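# Place the bottle upright in the shelf's lower compartment

## Task

Put the bottle standing on its base, cap pointing up, inside the lower compartment of the shelving unit. Its entire base must rest on that compartment's floor, behind the front lip, and it must stay that way with no support from the robot. Afterwards, open the gripper and pull the arm away.

## Robot and tools

Robot: one Kinova Gen3 arm with seven revolute joints and a two-finger parallel gripper. The pads open to at most 50 mm. Its base may sit slightly tilted on the table.

Scene frame: the origin is on the table surface right under the arm's base. +z points up. Looking along +x, +y is to the left. Distances are in metres.

Cameras: cam_head_left and cam_head_right are fixed head cameras, and cam_wrist rides on the wrist. All three give 896x504 images. Calibration data was supplied for the head cameras (pinhole plus radial distortion, a world-to-camera transform). It can be off by a couple of degrees and several millimetres. The wrist camera's pose is not given.

execute_actions takes "actions", a list holding at most one item, plus an optional boolean "pictures" (images come back unless it is false).
- An empty list sends nothing and just reports the current state.
- A move is {"rows": [...], "steps": n}, with n from 1 to 15. It defaults to 15, and each step is 1/30 s. Each row drives one step. If there are fewer rows than steps, the last row repeats.
- A wait is {"steps": n} with no rows, n up to 300. It returns once n steps have passed since the previous result, and your reply time counts toward them.
- If a call is refused, nothing reaches the robot.

A row is one flat list of 10 numbers, in this order:
- joint_1 to joint_7: absolute target angles in radians, the same form that Joint positions prints. They are not offsets. Their stated ranges are: waist ±6.283, shoulder ±2.250, upper arm roll ±6.283, elbow ±2.580, forearm roll ±6.283, wrist pitch ±2.100, wrist roll ±6.283.
- gripper position: scaled from -1 to 1. +1 is fully open (50 mm), and the pads meet near -0.65. Send -1 to grasp, so the fingers close until something blocks them.
- gripper force_limit: scaled from -1 to 1. It gives about 20 N per pad at -1, 102 N at 0 and 185 N at +1, and the actual grip can exceed this by up to about 17 %.
- gripper speed: scaled from -1 to 1. It gives 20 mm/s at -1, 85 at 0 and 150 at +1.

Joint limits: a target more than 0.013 rad beyond a stated end is refused if it also lies further out than that joint's last reported angle. A true end may differ from the stated one by 0.013 rad either way. A target past the true end is clipped to it, and the result then prints "joint sent to its limit". That line may refer to an earlier action that is still running. If the line is missing, that does not prove more travel is available.

Motion: joint speed and acceleration are capped, and joints are coordinated so they finish together. A reversed command stops them all together. Each step, the target sent to a joint is kept within a lead of its measured angle: 0.304 rad for joints 1 to 4, and 0.266 rad for joints 5 to 7. All targets are also pulled back if they would move the gripper more than 70 mm from where it is. After a big move the arm may not have arrived yet when the result comes back. Between calls, the arm keeps heading for the last row sent until it has nearly stopped moving or a step is HELD. After that, only a new action makes it travel further or press harder. Turning only joint 7 swings the point between the pads around a 25 mm circle.

Result lines:
- Joint positions and Joint velocities list the seven joints in order (rad, rad/s).
- "joint command not followed": the clearance check altered or blocked targets on some steps. Mounting blocks and posts count as part of the arm.
- HELD flags steps on which your row, in whole or in part, was not sent.
- object_status: 0 means the fingers are moving. 1 means they were stopped by something while opening. 2 means they were stopped while closing, which is a real grip. 3 means they reached the requested position or the pads met, so most likely nothing is held.
- Any new position value resets object_status to 0 until the fingers settle. After closing with -1, confirm it reads 2.
- position_measured is in counts. The opening is roughly (250 - position_measured) x 0.202 mm.

Gripper behaviour: stopped fingers ignore new force_limit or speed values until the position changes by at least 0.01 (for example -1 to -0.98). To loosen a grip, open first. If the grip slackens a lot or the object slips out, the fingers re-close on their own, except after a grip made at force_limit -1. In that case status stays 2 even when the object is gone. Gripping an immovable, off-centre object weakens the grip over time, and at force_limit -1 it may vanish within a minute. Brief external tugs on a held object can happen.

Faults and hazards:
- If contact torque reaches a joint's load limit, the arm freezes for 10 s and the rest of the call is dropped (TORQUE FAULT). The limits are 50.7 N m for joints 1 to 4 and 31.9 N m for joints 5 to 7, and a held load adds to them.
- Holding a load warms the motors. From 60 °C a MOTOR HOT warning appears. At 75 °C the joints barely brake and the arm sags (OVER-TEMPERATURE FAULT).
- Avoid drops, slams, hard collisions and strong shoving. Never push or knock anything off the table, since that fails the task.

zoom_image: takes camera (cam_head_left, cam_head_right or cam_wrist) and region [x0, y0, x1, y1], given in pixels of that camera's latest image with (0, 0) at the top-left. The region can be at most 504x504. It returns a magnified view and moves nothing.

read_manual: takes an optional section (only "licences"). It returns the URDF licence texts and moves nothing.

finished_scene: takes scene, the number of the current scene. It ends that scene for good, reports whether the goal was met, and gives the next task if there is one. The bottle must already be released and stable when you call it. A reply with no tool call also ends everything.

Each tool is called after "Call:" as name(argument=value, ...) on one line, values as JSON.

## Session

Call:
execute_actions(actions=[])

Scene clock: 0.00 s of 5800.00 s.
position_measured=3 object_status=3
Joint positions: [ 1.9    0.085  0.479  2.366 -1.19   1.351  0.346]
Joint velocities: [ 0.     0.001 -0.001 -0.     0.     0.    -0.001]
Motor temperatures (°C, as the motors report them): [21 24 22 23 31 27 28]

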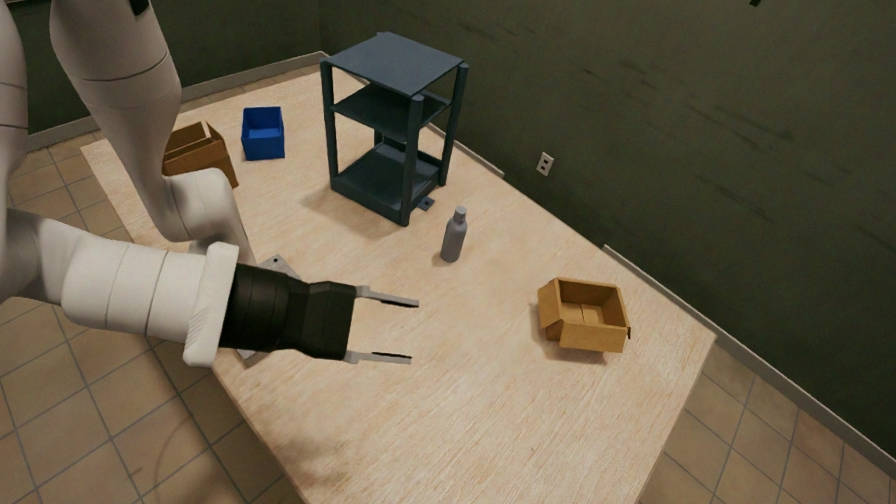

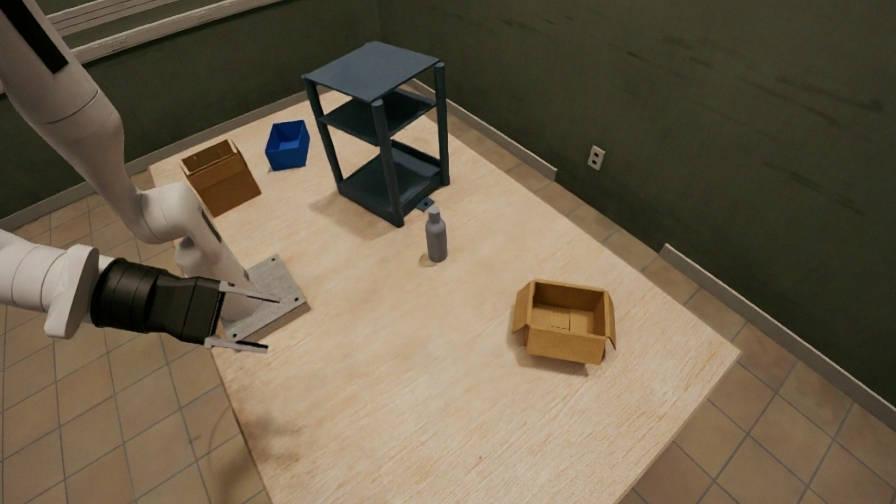

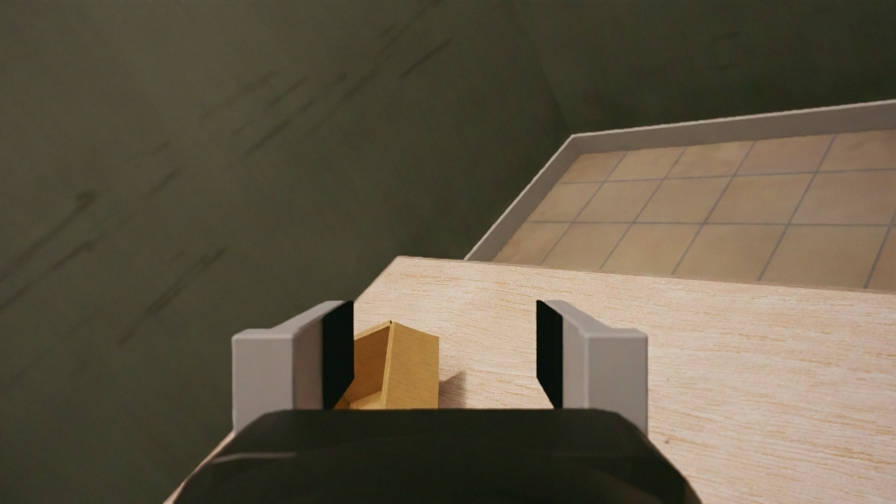

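Call:
execute_actions(actions=[{"rows":[[1.1,1.2,0,1.43,-0.985,1.874,-1.99,1,-0.3,-0.5]]}], pictures=false)

Call:
execute_actions(actions=[{"steps":80}], pictures=false)

Call:
execute_actions(actions=[{"rows":[[1.1,1.37,0,1.26,-0.985,1.874,-1.99,1,-0.3,-0.5]]}])

Scene clock: 2.93 s of 5800.00 s.
position_measured=3 object_status=3
Joint positions: [ 1.614  0.371  0.212  2.086 -1.057  1.594  0.103]
Joint velocities: [-0.742  0.743 -0.602 -0.736  0.202  0.642 -0.64 ]
Motor temperatures (°C, as the motors report them): [21 24 22 23 31 27 28]
Steps of this call (steps 1 to 73: nothing new was sent; steps 74 to 88: all 15 steps of this action). Readings (joint positions | what the end effector reports):
74: [1.898 0.086 0.479 2.365 -1.190 1.352 0.345] | position_measured=3 object_status=3
75: [1.891 0.093 0.475 2.359 -1.186 1.357 0.341] | position_measured=3 object_status=3
77: [1.860 0.124 0.450 2.331 -1.169 1.379 0.318] | position_measured=3 object_status=3
81: [1.773 0.212 0.363 2.244 -1.117 1.455 0.242] | position_measured=3 object_status=3
88: the state above

Scene clock: 5.60 s of 5800.00 s.
position_measured=3 object_status=3
Joint positions: [ 1.1    1.2   -0.     1.43  -0.985  1.874 -1.99 ]
Joint velocities: [-0.     0.001  0.001  0.    -0.002  0.002 -0.   ]
Motor temperatures (°C, as the motors report them): [21 24 22 23 31 27 28]
Steps of this call (steps 1 to 75: the robot went on to your last target; steps 76 to 80: nothing new was sent). Readings (joint positions | what the end effector reports):
1: [1.589 0.396 0.192 2.061 -1.050 1.615 0.082] | position_measured=3 object_status=3
2: [1.563 0.422 0.173 2.035 -1.044 1.638 0.059] | position_measured=3 object_status=3
4: [1.507 0.478 0.139 1.979 -1.032 1.684 0.011] | position_measured=3 object_status=3
8: [1.385 0.600 0.083 1.857 -1.013 1.760 -0.096] | position_measured=3 object_status=3
80: the state above
The arm was judged still, so your last target was given up. Only a new action makes it travel on or press farther. Fingers that are still opening or closing keep moving.

Scene clock: 6.10 s of 5800.00 s.
position_measured=3 object_status=3
Joint positions: [ 1.1    1.367  0.     1.261 -0.985  1.874 -1.99 ]
Joint velocities: [-0.001  0.029 -0.002 -0.012 -0.001  0.002  0.   ]
Motor temperatures (°C, as the motors report them): [21 24 22 23 31 27 28]
Steps of this call (steps 1 to 15: all 15 steps of this action). Readings (joint positions | what the end effector reports):
1: [1.100 1.201 -0.000 1.429 -0.985 1.874 -1.990] | position_measured=3 object_status=3
2: [1.100 1.208 -0.000 1.423 -0.985 1.875 -1.990] | position_measured=3 object_status=3
4: [1.100 1.238 -0.001 1.395 -0.985 1.875 -1.990] | position_measured=3 object_status=3
8: [1.100 1.332 0.000 1.300 -0.985 1.873 -1.990] | position_measured=3 object_status=3
15: the state above

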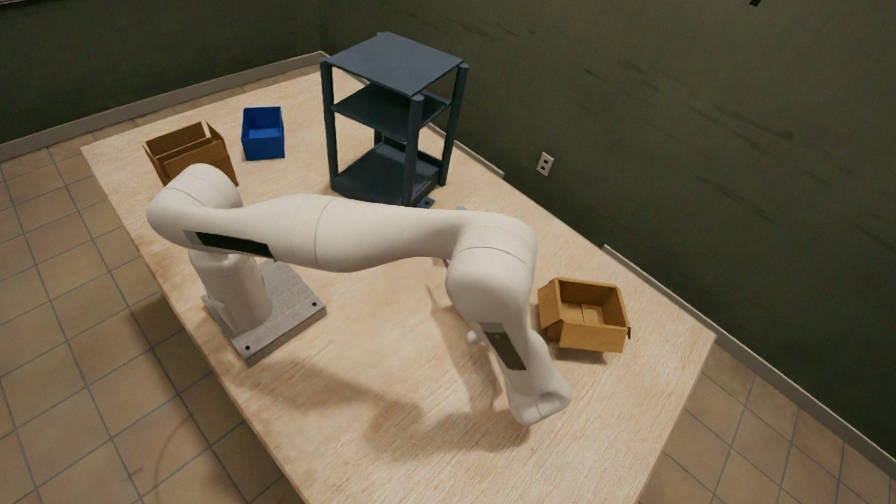

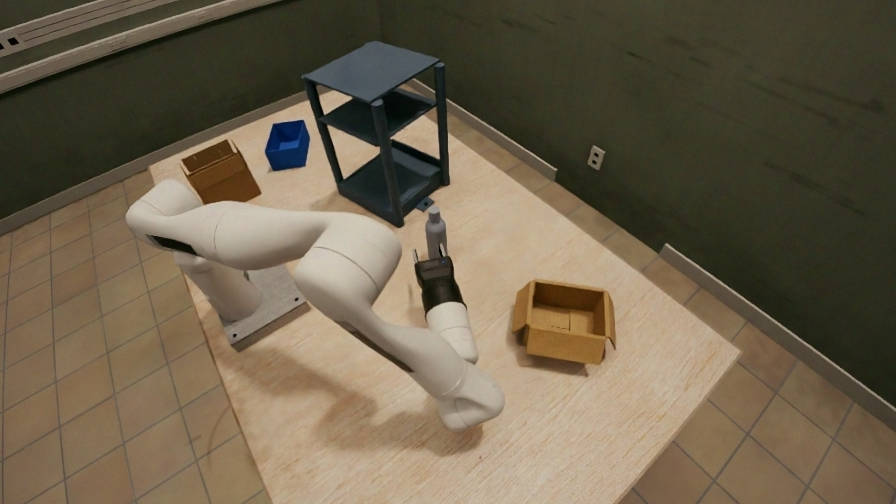

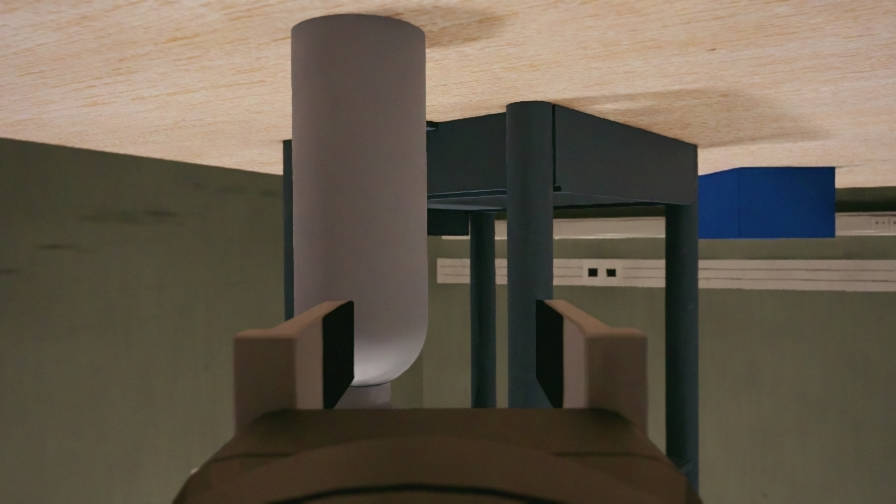

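Call:
execute_actions(actions=[{"rows":[[1.1,1.43,0,1.20,-1.065,1.838,-2.01,1,-0.3,-0.5]]}], pictures=false)

Call:
execute_actions(actions=[{"rows":[[1.05,1.43,0,1.20,-1.065,1.838,-2.01,1,-0.3,-0.5]]}])

Scene clock: 8.27 s of 5800.00 s.
position_measured=3 object_status=3
Joint positions: [ 1.1    1.429  0.     1.2   -1.065  1.838 -2.01 ]
Joint velocities: [ 0.001  0.006 -0.001 -0.001 -0.001 -0.001  0.   ]
Motor temperatures (°C, as the motors report them): [21 24 22 23 31 27 28]
Steps of this call (steps 1 to 15: the robot went on to your last target; steps 16 to 50: nothing new was sent; steps 51 to 65: all 15 steps of this action). Readings (joint positions | what the end effector reports):
51: [1.100 1.371 -0.000 1.259 -0.986 1.874 -1.990] | position_measured=3 object_status=3
52: [1.100 1.378 -0.000 1.253 -0.992 1.872 -1.992] | position_measured=3 object_status=3
54: [1.100 1.404 -0.000 1.228 -1.024 1.857 -2.000] | position_measured=3 object_status=3
58: [1.100 1.426 0.000 1.203 -1.063 1.838 -2.009] | position_measured=3 object_status=3
65: the state above

Scene clock: 8.77 s of 5800.00 s.
position_measured=3 object_status=3
Joint positions: [ 1.05   1.43  -0.     1.2   -1.065  1.838 -2.01 ]
Joint velocities: [-0.004  0.001 -0.001 -0.     0.     0.     0.   ]
Motor temperatures (°C, as the motors report them): [21 24 22 23 31 27 28]
Steps of this call (steps 1 to 15: all 15 steps of this action). Readings (joint positions | what the end effector reports):
1: [1.099 1.430 0.000 1.200 -1.065 1.838 -2.010] | position_measured=3 object_status=3
2: [1.092 1.430 0.002 1.200 -1.065 1.838 -2.010] | position_measured=3 object_status=3
4: [1.069 1.430 0.001 1.200 -1.065 1.838 -2.010] | position_measured=3 object_status=3
8: [1.053 1.430 -0.001 1.200 -1.065 1.838 -2.010] | position_measured=3 object_status=3
15: the state above

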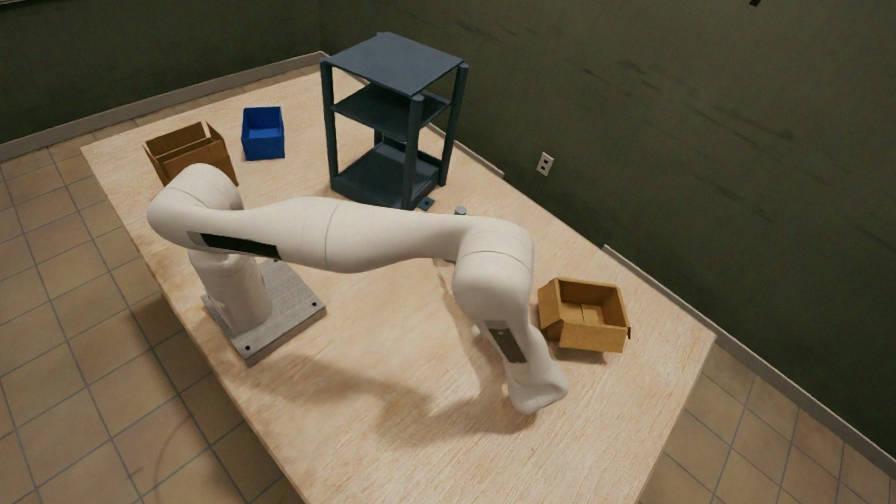

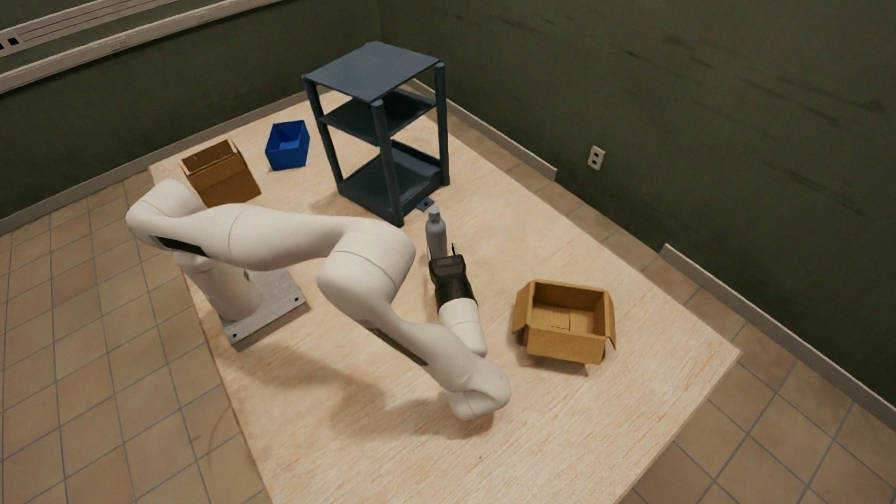

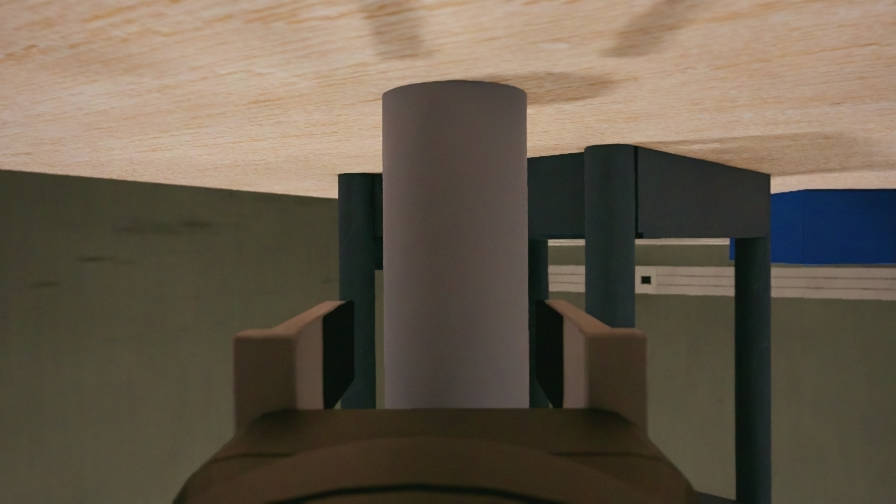

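Call:
execute_actions(actions=[{"rows":[[1.0,1.43,0,1.20,-1.065,1.838,-2.01,1,-0.3,-0.5]]}])

Scene clock: 10.17 s of 5800.00 s.
position_measured=3 object_status=3
Joint positions: [ 1.     1.43  -0.     1.2   -1.065  1.838 -2.01 ]
Joint velocities: [-0.004 -0.002 -0.     0.    -0.003 -0.    -0.   ]
Motor temperatures (°C, as the motors report them): [21 24 22 23 31 27 28]
Steps of this call (steps 1 to 15: the robot went on to your last target; steps 16 to 27: nothing new was sent; steps 28 to 42: all 15 steps of this action). Readings (joint positions | what the end effector reports):
28: [1.049 1.430 0.000 1.200 -1.065 1.838 -2.010] | position_measured=3 object_status=3
29: [1.042 1.430 0.002 1.200 -1.065 1.838 -2.010] | position_measured=3 object_status=3
31: [1.019 1.430 0.001 1.200 -1.065 1.838 -2.010] | position_measured=3 object_status=3
35: [1.003 1.430 -0.001 1.200 -1.065 1.838 -2.010] | position_measured=3 object_status=3
42: the state above

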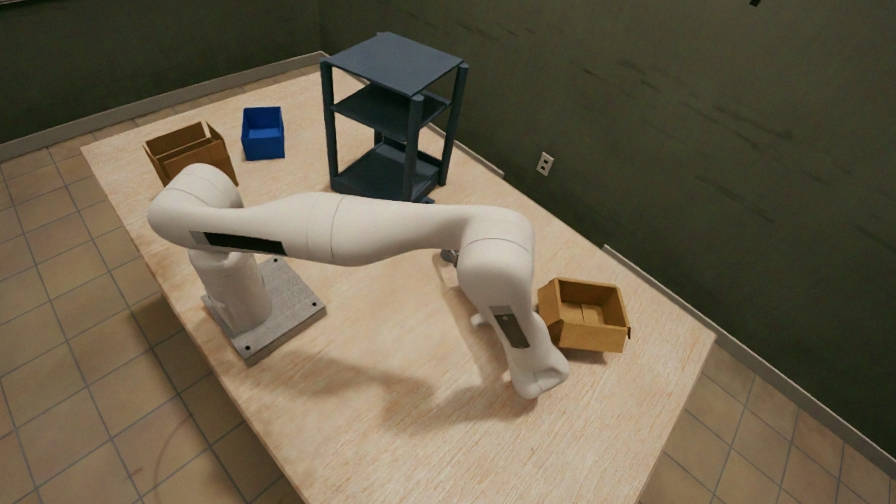

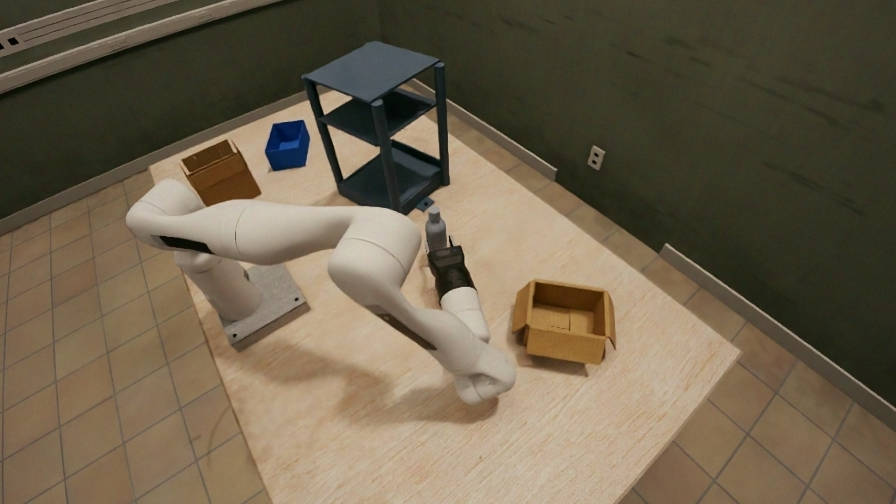

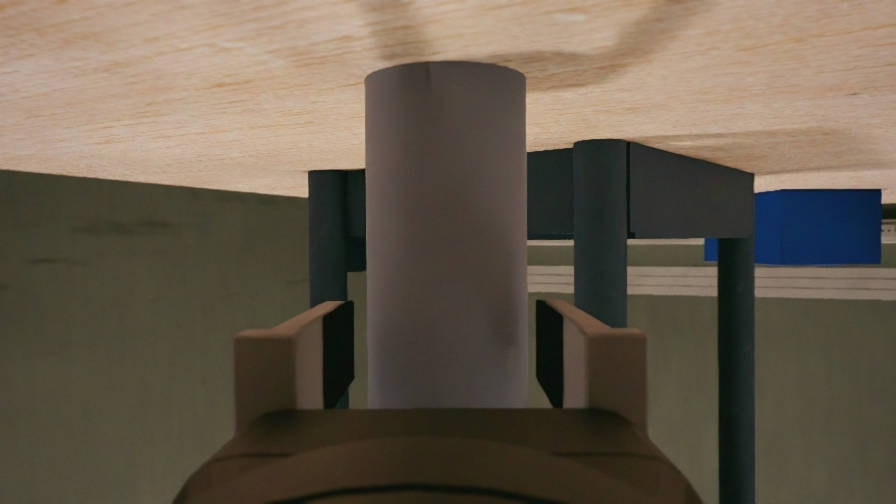

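Call:
execute_actions(actions=[{"rows":[[0.935,1.43,0,1.20,-1.071,1.836,-2.01,1,-0.3,-0.5]]}], pictures=false)

Call:
execute_actions(actions=[{"rows":[[0.935,1.43,0,1.20,-1.071,1.836,-2.01,-1,-0.3,-0.5]]}], pictures=false)

Call:
execute_actions(actions=[{"rows":[[0.935,1.27,0,1.36,-1.071,1.836,-2.01,-1,-0.3,-0.5]]}], pictures=false)

Call:
execute_actions(actions=[{"rows":[[0.68,1.27,0,1.36,-1.26,1.741,-2.06,-1,-0.3,-0.5]]}], pictures=false)

Call:
execute_actions(actions=[{"steps":15}])

Scene clock: 13.00 s of 5800.00 s.
position_measured=3 object_status=3
Joint positions: [ 0.936  1.43  -0.     1.2   -1.071  1.836 -2.01 ]
Joint velocities: [-0.008  0.    -0.001 -0.001  0.001  0.001 -0.   ]
Motor temperatures (°C, as the motors report them): [21 24 22 23 31 27 28]
Steps of this call (steps 1 to 15: the robot went on to your last target; steps 16 to 70: nothing new was sent; steps 71 to 85: all 15 steps of this action). Readings (joint positions | what the end effector reports):
71: [0.999 1.430 0.000 1.200 -1.065 1.838 -2.010] | position_measured=3 object_status=3
72: [0.992 1.430 0.002 1.200 -1.065 1.838 -2.010] | position_measured=3 object_status=3
74: [0.966 1.430 0.002 1.200 -1.067 1.837 -2.010] | position_measured=3 object_status=3
78: [0.939 1.430 -0.002 1.200 -1.071 1.836 -2.010] | position_measured=3 object_status=3
85: the state above

Scene clock: 13.50 s of 5800.00 s.
position_measured=17 object_status=2
Joint positions: [ 0.935  1.43   0.     1.2   -1.071  1.836 -2.01 ]
Joint velocities: [ 0.     0.001  0.001 -0.     0.001  0.001  0.   ]
Motor temperatures (°C, as the motors report them): [21 24 22 23 31 27 28]
Steps of this call (steps 1 to 15: all 15 steps of this action). Readings (joint positions | what the end effector reports):
1: [0.935 1.430 -0.000 1.200 -1.071 1.836 -2.010] | position_measured=10 object_status=0
2: [0.935 1.430 -0.000 1.200 -1.071 1.836 -2.010] | position_measured=17 object_status=0
4: [0.935 1.430 0.000 1.200 -1.071 1.836 -2.010] | position_measured=17 object_status=0
8: [0.935 1.430 0.000 1.200 -1.071 1.836 -2.010] | position_measured=17 object_status=2
15: the state above

Scene clock: 14.00 s of 5800.00 s.
position_measured=17 object_status=2
Joint positions: [ 0.935  1.273 -0.     1.359 -1.071  1.836 -2.01 ]
Joint velocities: [ 0.002 -0.025  0.001  0.01  -0.001 -0.001 -0.   ]
Motor temperatures (°C, as the motors report them): [21 24 22 23 31 27 28]
Steps of this call (steps 1 to 15: all 15 steps of this action). Readings (joint positions | what the end effector reports):
1: [0.935 1.428 0.000 1.201 -1.071 1.836 -2.010] | position_measured=17 object_status=2
2: [0.935 1.422 0.001 1.207 -1.070 1.834 -2.010] | position_measured=17 object_status=2
4: [0.935 1.393 0.001 1.235 -1.070 1.834 -2.010] | position_measured=17 object_status=2
8: [0.935 1.302 -0.000 1.325 -1.072 1.837 -2.010] | position_measured=17 object_status=2
15: the state above

Scene clock: 14.50 s of 5800.00 s.
position_measured=17 object_status=2
Joint positions: [ 0.688  1.27  -0.003  1.36  -1.258  1.742 -2.059]
Joint velocities: [-0.088 -0.001 -0.001  0.001 -0.074 -0.038 -0.021]
Motor temperatures (°C, as the motors report them): [21 24 22 23 31 27 28]
Steps of this call (steps 1 to 15: all 15 steps of this action). Readings (joint positions | what the end effector reports):
1: [0.934 1.272 0.000 1.360 -1.071 1.836 -2.010] | position_measured=17 object_status=2
2: [0.927 1.272 0.002 1.360 -1.075 1.834 -2.011] | position_measured=17 object_status=2
4: [0.898 1.271 0.003 1.360 -1.094 1.824 -2.016] | position_measured=17 object_status=2
8: [0.799 1.271 0.001 1.360 -1.169 1.787 -2.036] | position_measured=17 object_status=2
15: the state above

Scene clock: 15.00 s of 5800.00 s.
position_measured=17 object_status=2
Joint positions: [ 0.68   1.27  -0.     1.36  -1.26   1.741 -2.06 ]
Joint velocities: [-0.002  0.001  0.001 -0.    -0.001 -0.001  0.   ]
Motor temperatures (°C, as the motors report them): [21 24 22 23 31 27 28]
Steps of this call (steps 1 to 15: the robot went on to your last target). Readings (joint positions | what the end effector reports):
1: [0.686 1.270 -0.002 1.360 -1.259 1.742 -2.060] | position_measured=17 object_status=2
2: [0.685 1.270 -0.001 1.360 -1.260 1.741 -2.060] | position_measured=17 object_status=2
4: [0.683 1.270 -0.000 1.360 -1.260 1.741 -2.060] | position_measured=17 object_status=2
8: [0.681 1.270 -0.000 1.360 -1.260 1.741 -2.060] | position_measured=17 object_status=2
15: the state above
The arm was judged still, so your last target was given up. Only a new action makes it travel on or press farther. Fingers that are still opening or closing keep moving.

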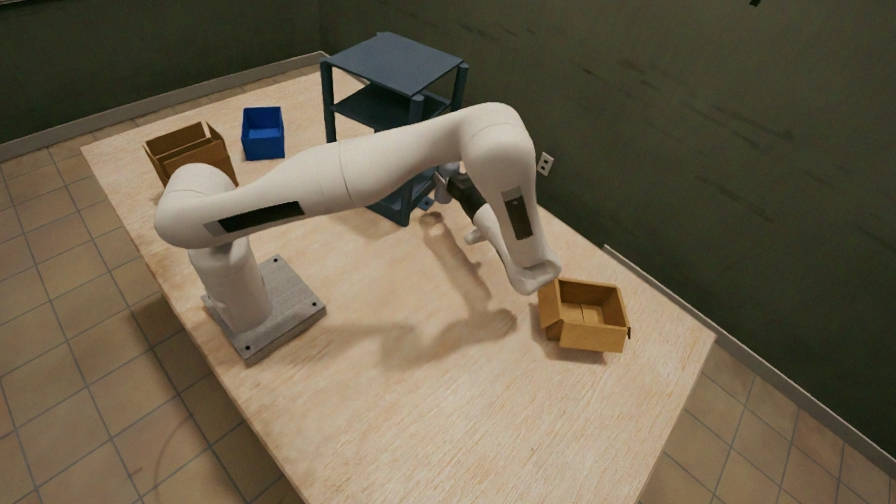

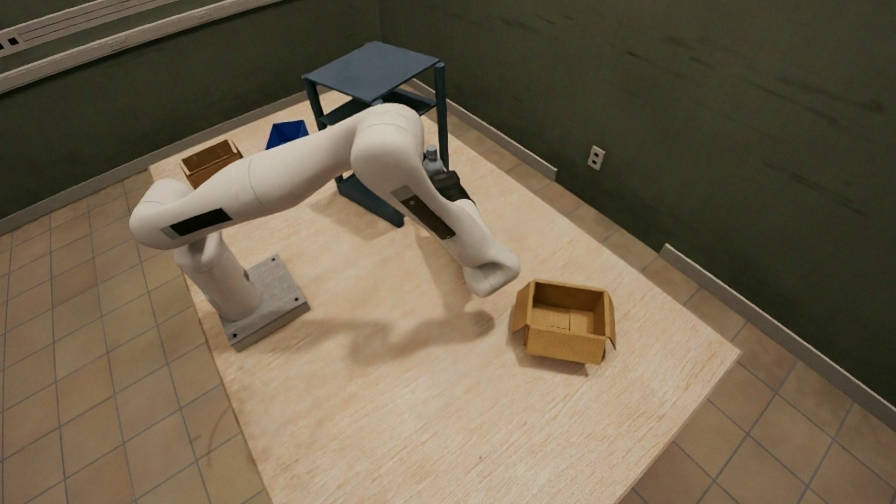

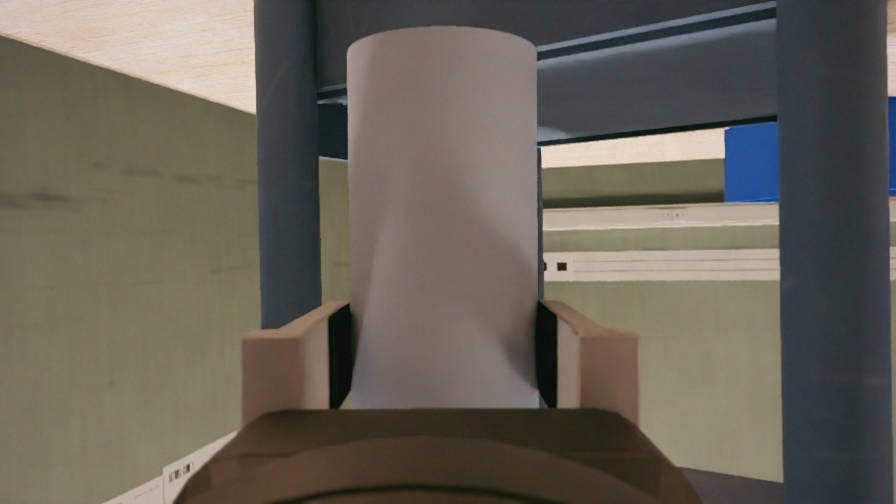

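Call:
execute_actions(actions=[{"rows":[[0.42,1.27,0,1.36,-1.18,1.788,-2.04,-1,-0.3,-0.5]]}], pictures=false)

Call:
execute_actions(actions=[{"steps":10}], pictures=false)

Call:
execute_actions(actions=[{"rows":[[0.42,1.315,0,1.315,-1.18,1.788,-2.04,-1,-0.3,-0.5]]}])

Call:
execute_actions(actions=[{"rows":[[0.42,1.33,0,1.30,-1.18,1.788,-2.04,-1,-0.3,-0.5]]}], pictures=false)

Scene clock: 17.97 s of 5800.00 s.
position_measured=17 object_status=2
Joint positions: [ 0.429  1.27  -0.002  1.36  -1.181  1.787 -2.04 ]
Joint velocities: [-0.118  0.002 -0.004  0.003  0.043  0.025  0.011]
Motor temperatures (°C, as the motors report them): [21 24 22 23 31 27 28]
Steps of this call (steps 1 to 74: nothing new was sent; steps 75 to 89: all 15 steps of this action). Readings (joint positions | what the end effector reports):
75: [0.679 1.270 0.000 1.360 -1.260 1.741 -2.060] | position_measured=17 object_status=2
76: [0.672 1.270 0.002 1.360 -1.258 1.742 -2.060] | position_measured=17 object_status=2
78: [0.643 1.270 0.003 1.359 -1.250 1.747 -2.058] | position_measured=17 object_status=2
82: [0.546 1.270 0.000 1.359 -1.220 1.764 -2.050] | position_measured=17 object_status=2
89: the state above

Scene clock: 18.30 s of 5800.00 s.
position_measured=17 object_status=2
Joint positions: [ 0.42   1.27  -0.     1.36  -1.18   1.788 -2.04 ]
Joint velocities: [-0.007 -0.001 -0.001 -0.    -0.    -0.    -0.   ]
Motor temperatures (°C, as the motors report them): [21 24 22 23 31 27 28]
Steps of this call (steps 1 to 10: the robot went on to your last target). Readings (joint positions | what the end effector reports):
1: [0.426 1.270 -0.002 1.360 -1.181 1.788 -2.040] | position_measured=17 object_status=2
2: [0.425 1.270 -0.001 1.360 -1.180 1.788 -2.040] | position_measured=17 object_status=2
4: [0.423 1.270 -0.000 1.360 -1.180 1.788 -2.040] | position_measured=17 object_status=2
8: [0.421 1.270 -0.000 1.360 -1.180 1.788 -2.040] | position_measured=17 object_status=2
10: the state above

Scene clock: 18.80 s of 5800.00 s.
position_measured=17 object_status=2
Joint positions: [ 0.42   1.315  0.     1.315 -1.18   1.788 -2.04 ]
Joint velocities: [-0.002  0.004  0.    -0.001  0.001  0.     0.001]
Motor temperatures (°C, as the motors report them): [21 24 22 23 31 27 28]
Steps of this call (steps 1 to 15: all 15 steps of this action). Readings (joint positions | what the end effector reports):
1: [0.420 1.271 -0.000 1.359 -1.180 1.788 -2.040] | position_measured=17 object_status=2
2: [0.420 1.278 -0.000 1.353 -1.180 1.789 -2.040] | position_measured=17 object_status=2
4: [0.420 1.300 -0.000 1.332 -1.180 1.788 -2.040] | position_measured=17 object_status=2
8: [0.420 1.312 0.000 1.317 -1.180 1.788 -2.040] | position_measured=17 object_status=2
15: the state above

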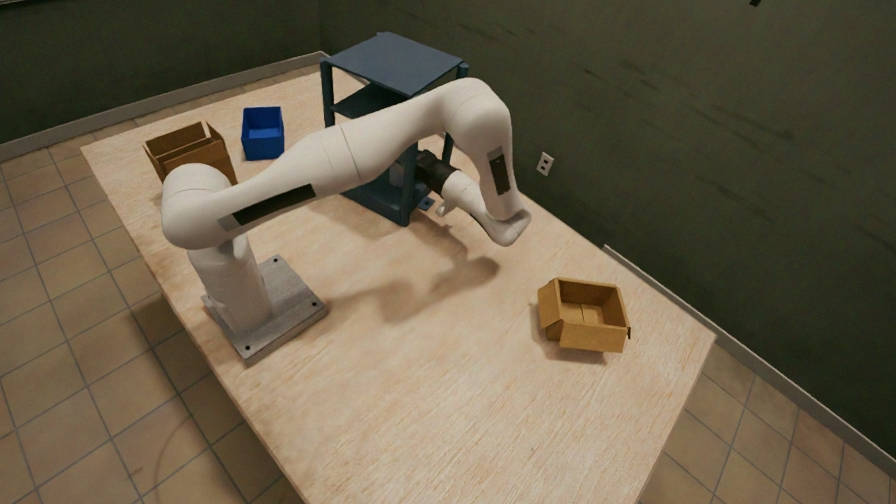

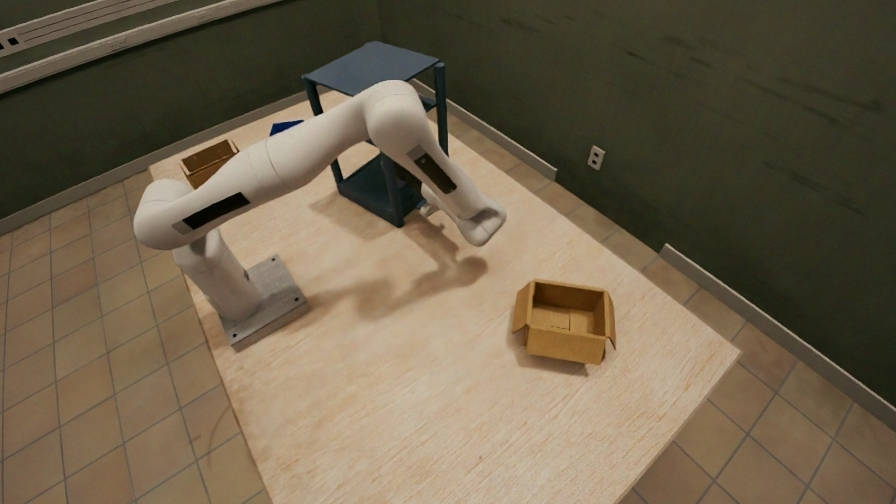

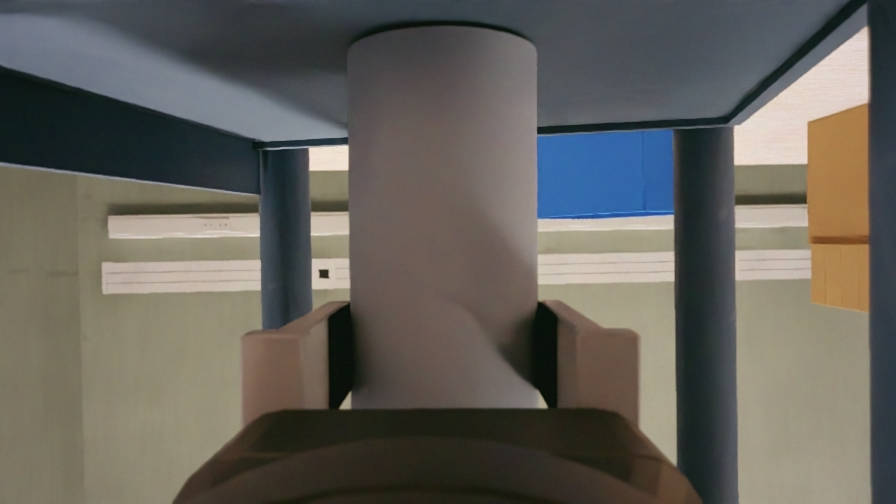

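Scene clock: 19.30 s of 5800.00 s.
position_measured=17 object_status=2
Joint positions: [ 0.42   1.326 -0.003  1.301 -1.18   1.794 -2.04 ]
Joint velocities: [-0.     0.    -0.002 -0.     0.    -0.     0.001]
Motor temperatures (°C, as the motors report them): [21 24 22 23 31 27 28]
Steps of this call (steps 1 to 15: all 15 steps of this action). Readings (joint positions | what the end effector reports):
1: [0.420 1.316 -0.000 1.314 -1.180 1.788 -2.040] | position_measured=17 object_status=2
2: [0.420 1.321 -0.001 1.309 -1.181 1.790 -2.040] | position_measured=17 object_status=2
4: [0.420 1.325 -0.002 1.304 -1.181 1.793 -2.040] | position_measured=17 object_status=2
8: [0.420 1.325 -0.003 1.302 -1.180 1.794 -2.040] | position_measured=17 object_status=2
15: the state above

Call:
execute_actions(actions=[{"rows":[[0.42,1.32,0,1.31,-1.18,1.788,-2.04,1,-0.3,-0.5]]}], pictures=false)

Call:
execute_actions(actions=[{"rows":[[0.52,1.32,0,1.31,-1.156,1.798,-2.035,1,-0.3,-0.5]]}], pictures=false)

Call:
execute_actions(actions=[{"rows":[[0.78,1.27,0,1.36,-1.2,1.78,-2.04,1,-0.3,-0.5]]}], pictures=false)

Call:
execute_actions(actions=[{"steps":15}])

Scene clock: 23.40 s of 5800.00 s.
position_measured=3 object_status=3
Joint positions: [ 0.42   1.32  -0.     1.31  -1.18   1.788 -2.04 ]
Joint velocities: [-0.    -0.001  0.    -0.    -0.    -0.001  0.001]
Motor temperatures (°C, as the motors report them): [21 24 22 23 31 27 28]
Steps of this call (steps 1 to 15: the robot went on to your last target; steps 16 to 90: nothing new was sent; then 0.60 s passed at rest; steps 91 to 105: all 15 steps of this action). Readings (joint positions | what the end effector reports):
91: [0.420 1.324 -0.003 1.302 -1.180 1.794 -2.040] | position_measured=11 object_status=0
92: [0.420 1.322 -0.002 1.305 -1.180 1.791 -2.040] | position_measured=4 object_status=0
94: [0.420 1.320 -0.000 1.308 -1.180 1.789 -2.040] | position_measured=3 object_status=0
98: [0.420 1.320 0.000 1.310 -1.180 1.788 -2.040] | position_measured=3 object_status=0
105: the state above

Scene clock: 23.90 s of 5800.00 s.
position_measured=3 object_status=3
Joint positions: [ 0.519  1.32   0.     1.31  -1.156  1.798 -2.035]
Joint velocities: [ 0.012  0.     0.001  0.     0.002  0.001 -0.   ]
Motor temperatures (°C, as the motors report them): [21 24 22 23 31 27 28]
Steps of this call (steps 1 to 15: all 15 steps of this action). Readings (joint positions | what the end effector reports):
1: [0.421 1.320 -0.000 1.310 -1.180 1.788 -2.040] | position_measured=3 object_status=3
2: [0.428 1.320 -0.002 1.310 -1.179 1.788 -2.040] | position_measured=3 object_status=3
4: [0.457 1.320 -0.003 1.310 -1.173 1.791 -2.038] | position_measured=3 object_status=3
8: [0.511 1.320 0.002 1.310 -1.157 1.797 -2.035] | position_measured=3 object_status=3
15: the state above

Scene clock: 24.40 s of 5800.00 s.
position_measured=3 object_status=3
Joint positions: [ 0.772  1.271  0.002  1.358 -1.2    1.78  -2.04 ]
Joint velocities: [ 0.083 -0.017 -0.001  0.019 -0.016 -0.007 -0.002]
Motor temperatures (°C, as the motors report them): [21 24 22 23 31 27 28]
Steps of this call (steps 1 to 15: all 15 steps of this action). Readings (joint positions | what the end effector reports):
1: [0.521 1.320 -0.000 1.310 -1.157 1.798 -2.035] | position_measured=3 object_status=3
2: [0.527 1.319 -0.002 1.312 -1.158 1.797 -2.035] | position_measured=3 object_status=3
4: [0.557 1.313 -0.003 1.317 -1.165 1.794 -2.036] | position_measured=3 object_status=3
8: [0.659 1.293 -0.001 1.336 -1.181 1.788 -2.038] | position_measured=3 object_status=3
15: the state above

Scene clock: 24.90 s of 5800.00 s.
position_measured=3 object_status=3
Joint positions: [ 0.78  1.27  0.    1.36 -1.2   1.78 -2.04]
Joint velocities: [ 0.001  0.002 -0.001  0.     0.     0.002 -0.   ]
Motor temperatures (°C, as the motors report them): [21 24 22 23 31 27 28]
Steps of this call (steps 1 to 15: the robot went on to your last target). Readings (joint positions | what the end effector reports):
1: [0.774 1.271 0.002 1.359 -1.200 1.780 -2.040] | position_measured=3 object_status=3
2: [0.775 1.271 0.001 1.359 -1.200 1.780 -2.040] | position_measured=3 object_status=3
4: [0.777 1.270 0.000 1.360 -1.200 1.780 -2.040] | position_measured=3 object_status=3
8: [0.779 1.270 0.000 1.360 -1.200 1.780 -2.040] | position_measured=3 object_status=3
15: the state above
The arm was judged still, so your last target was given up. Only a new action makes it travel on or press farther. Fingers that are still opening or closing keep moving.

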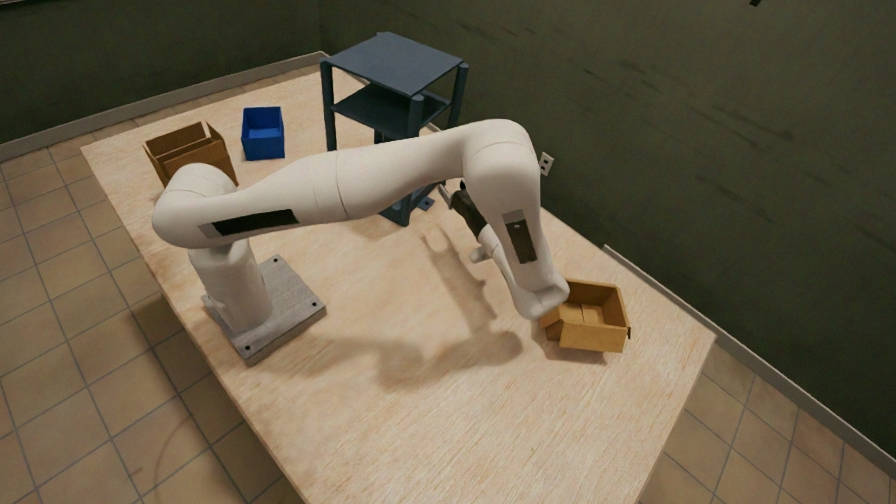

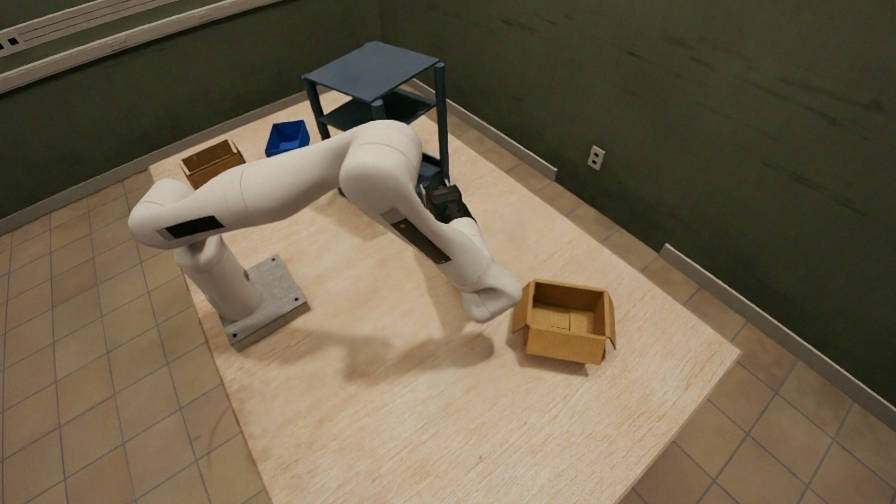

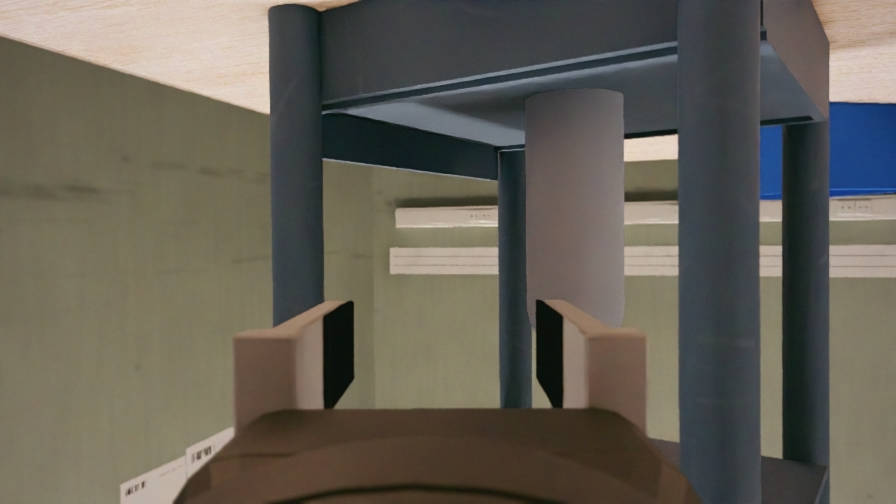

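Call:
finished_scene(scene=2)

The scene is finished: the task was done.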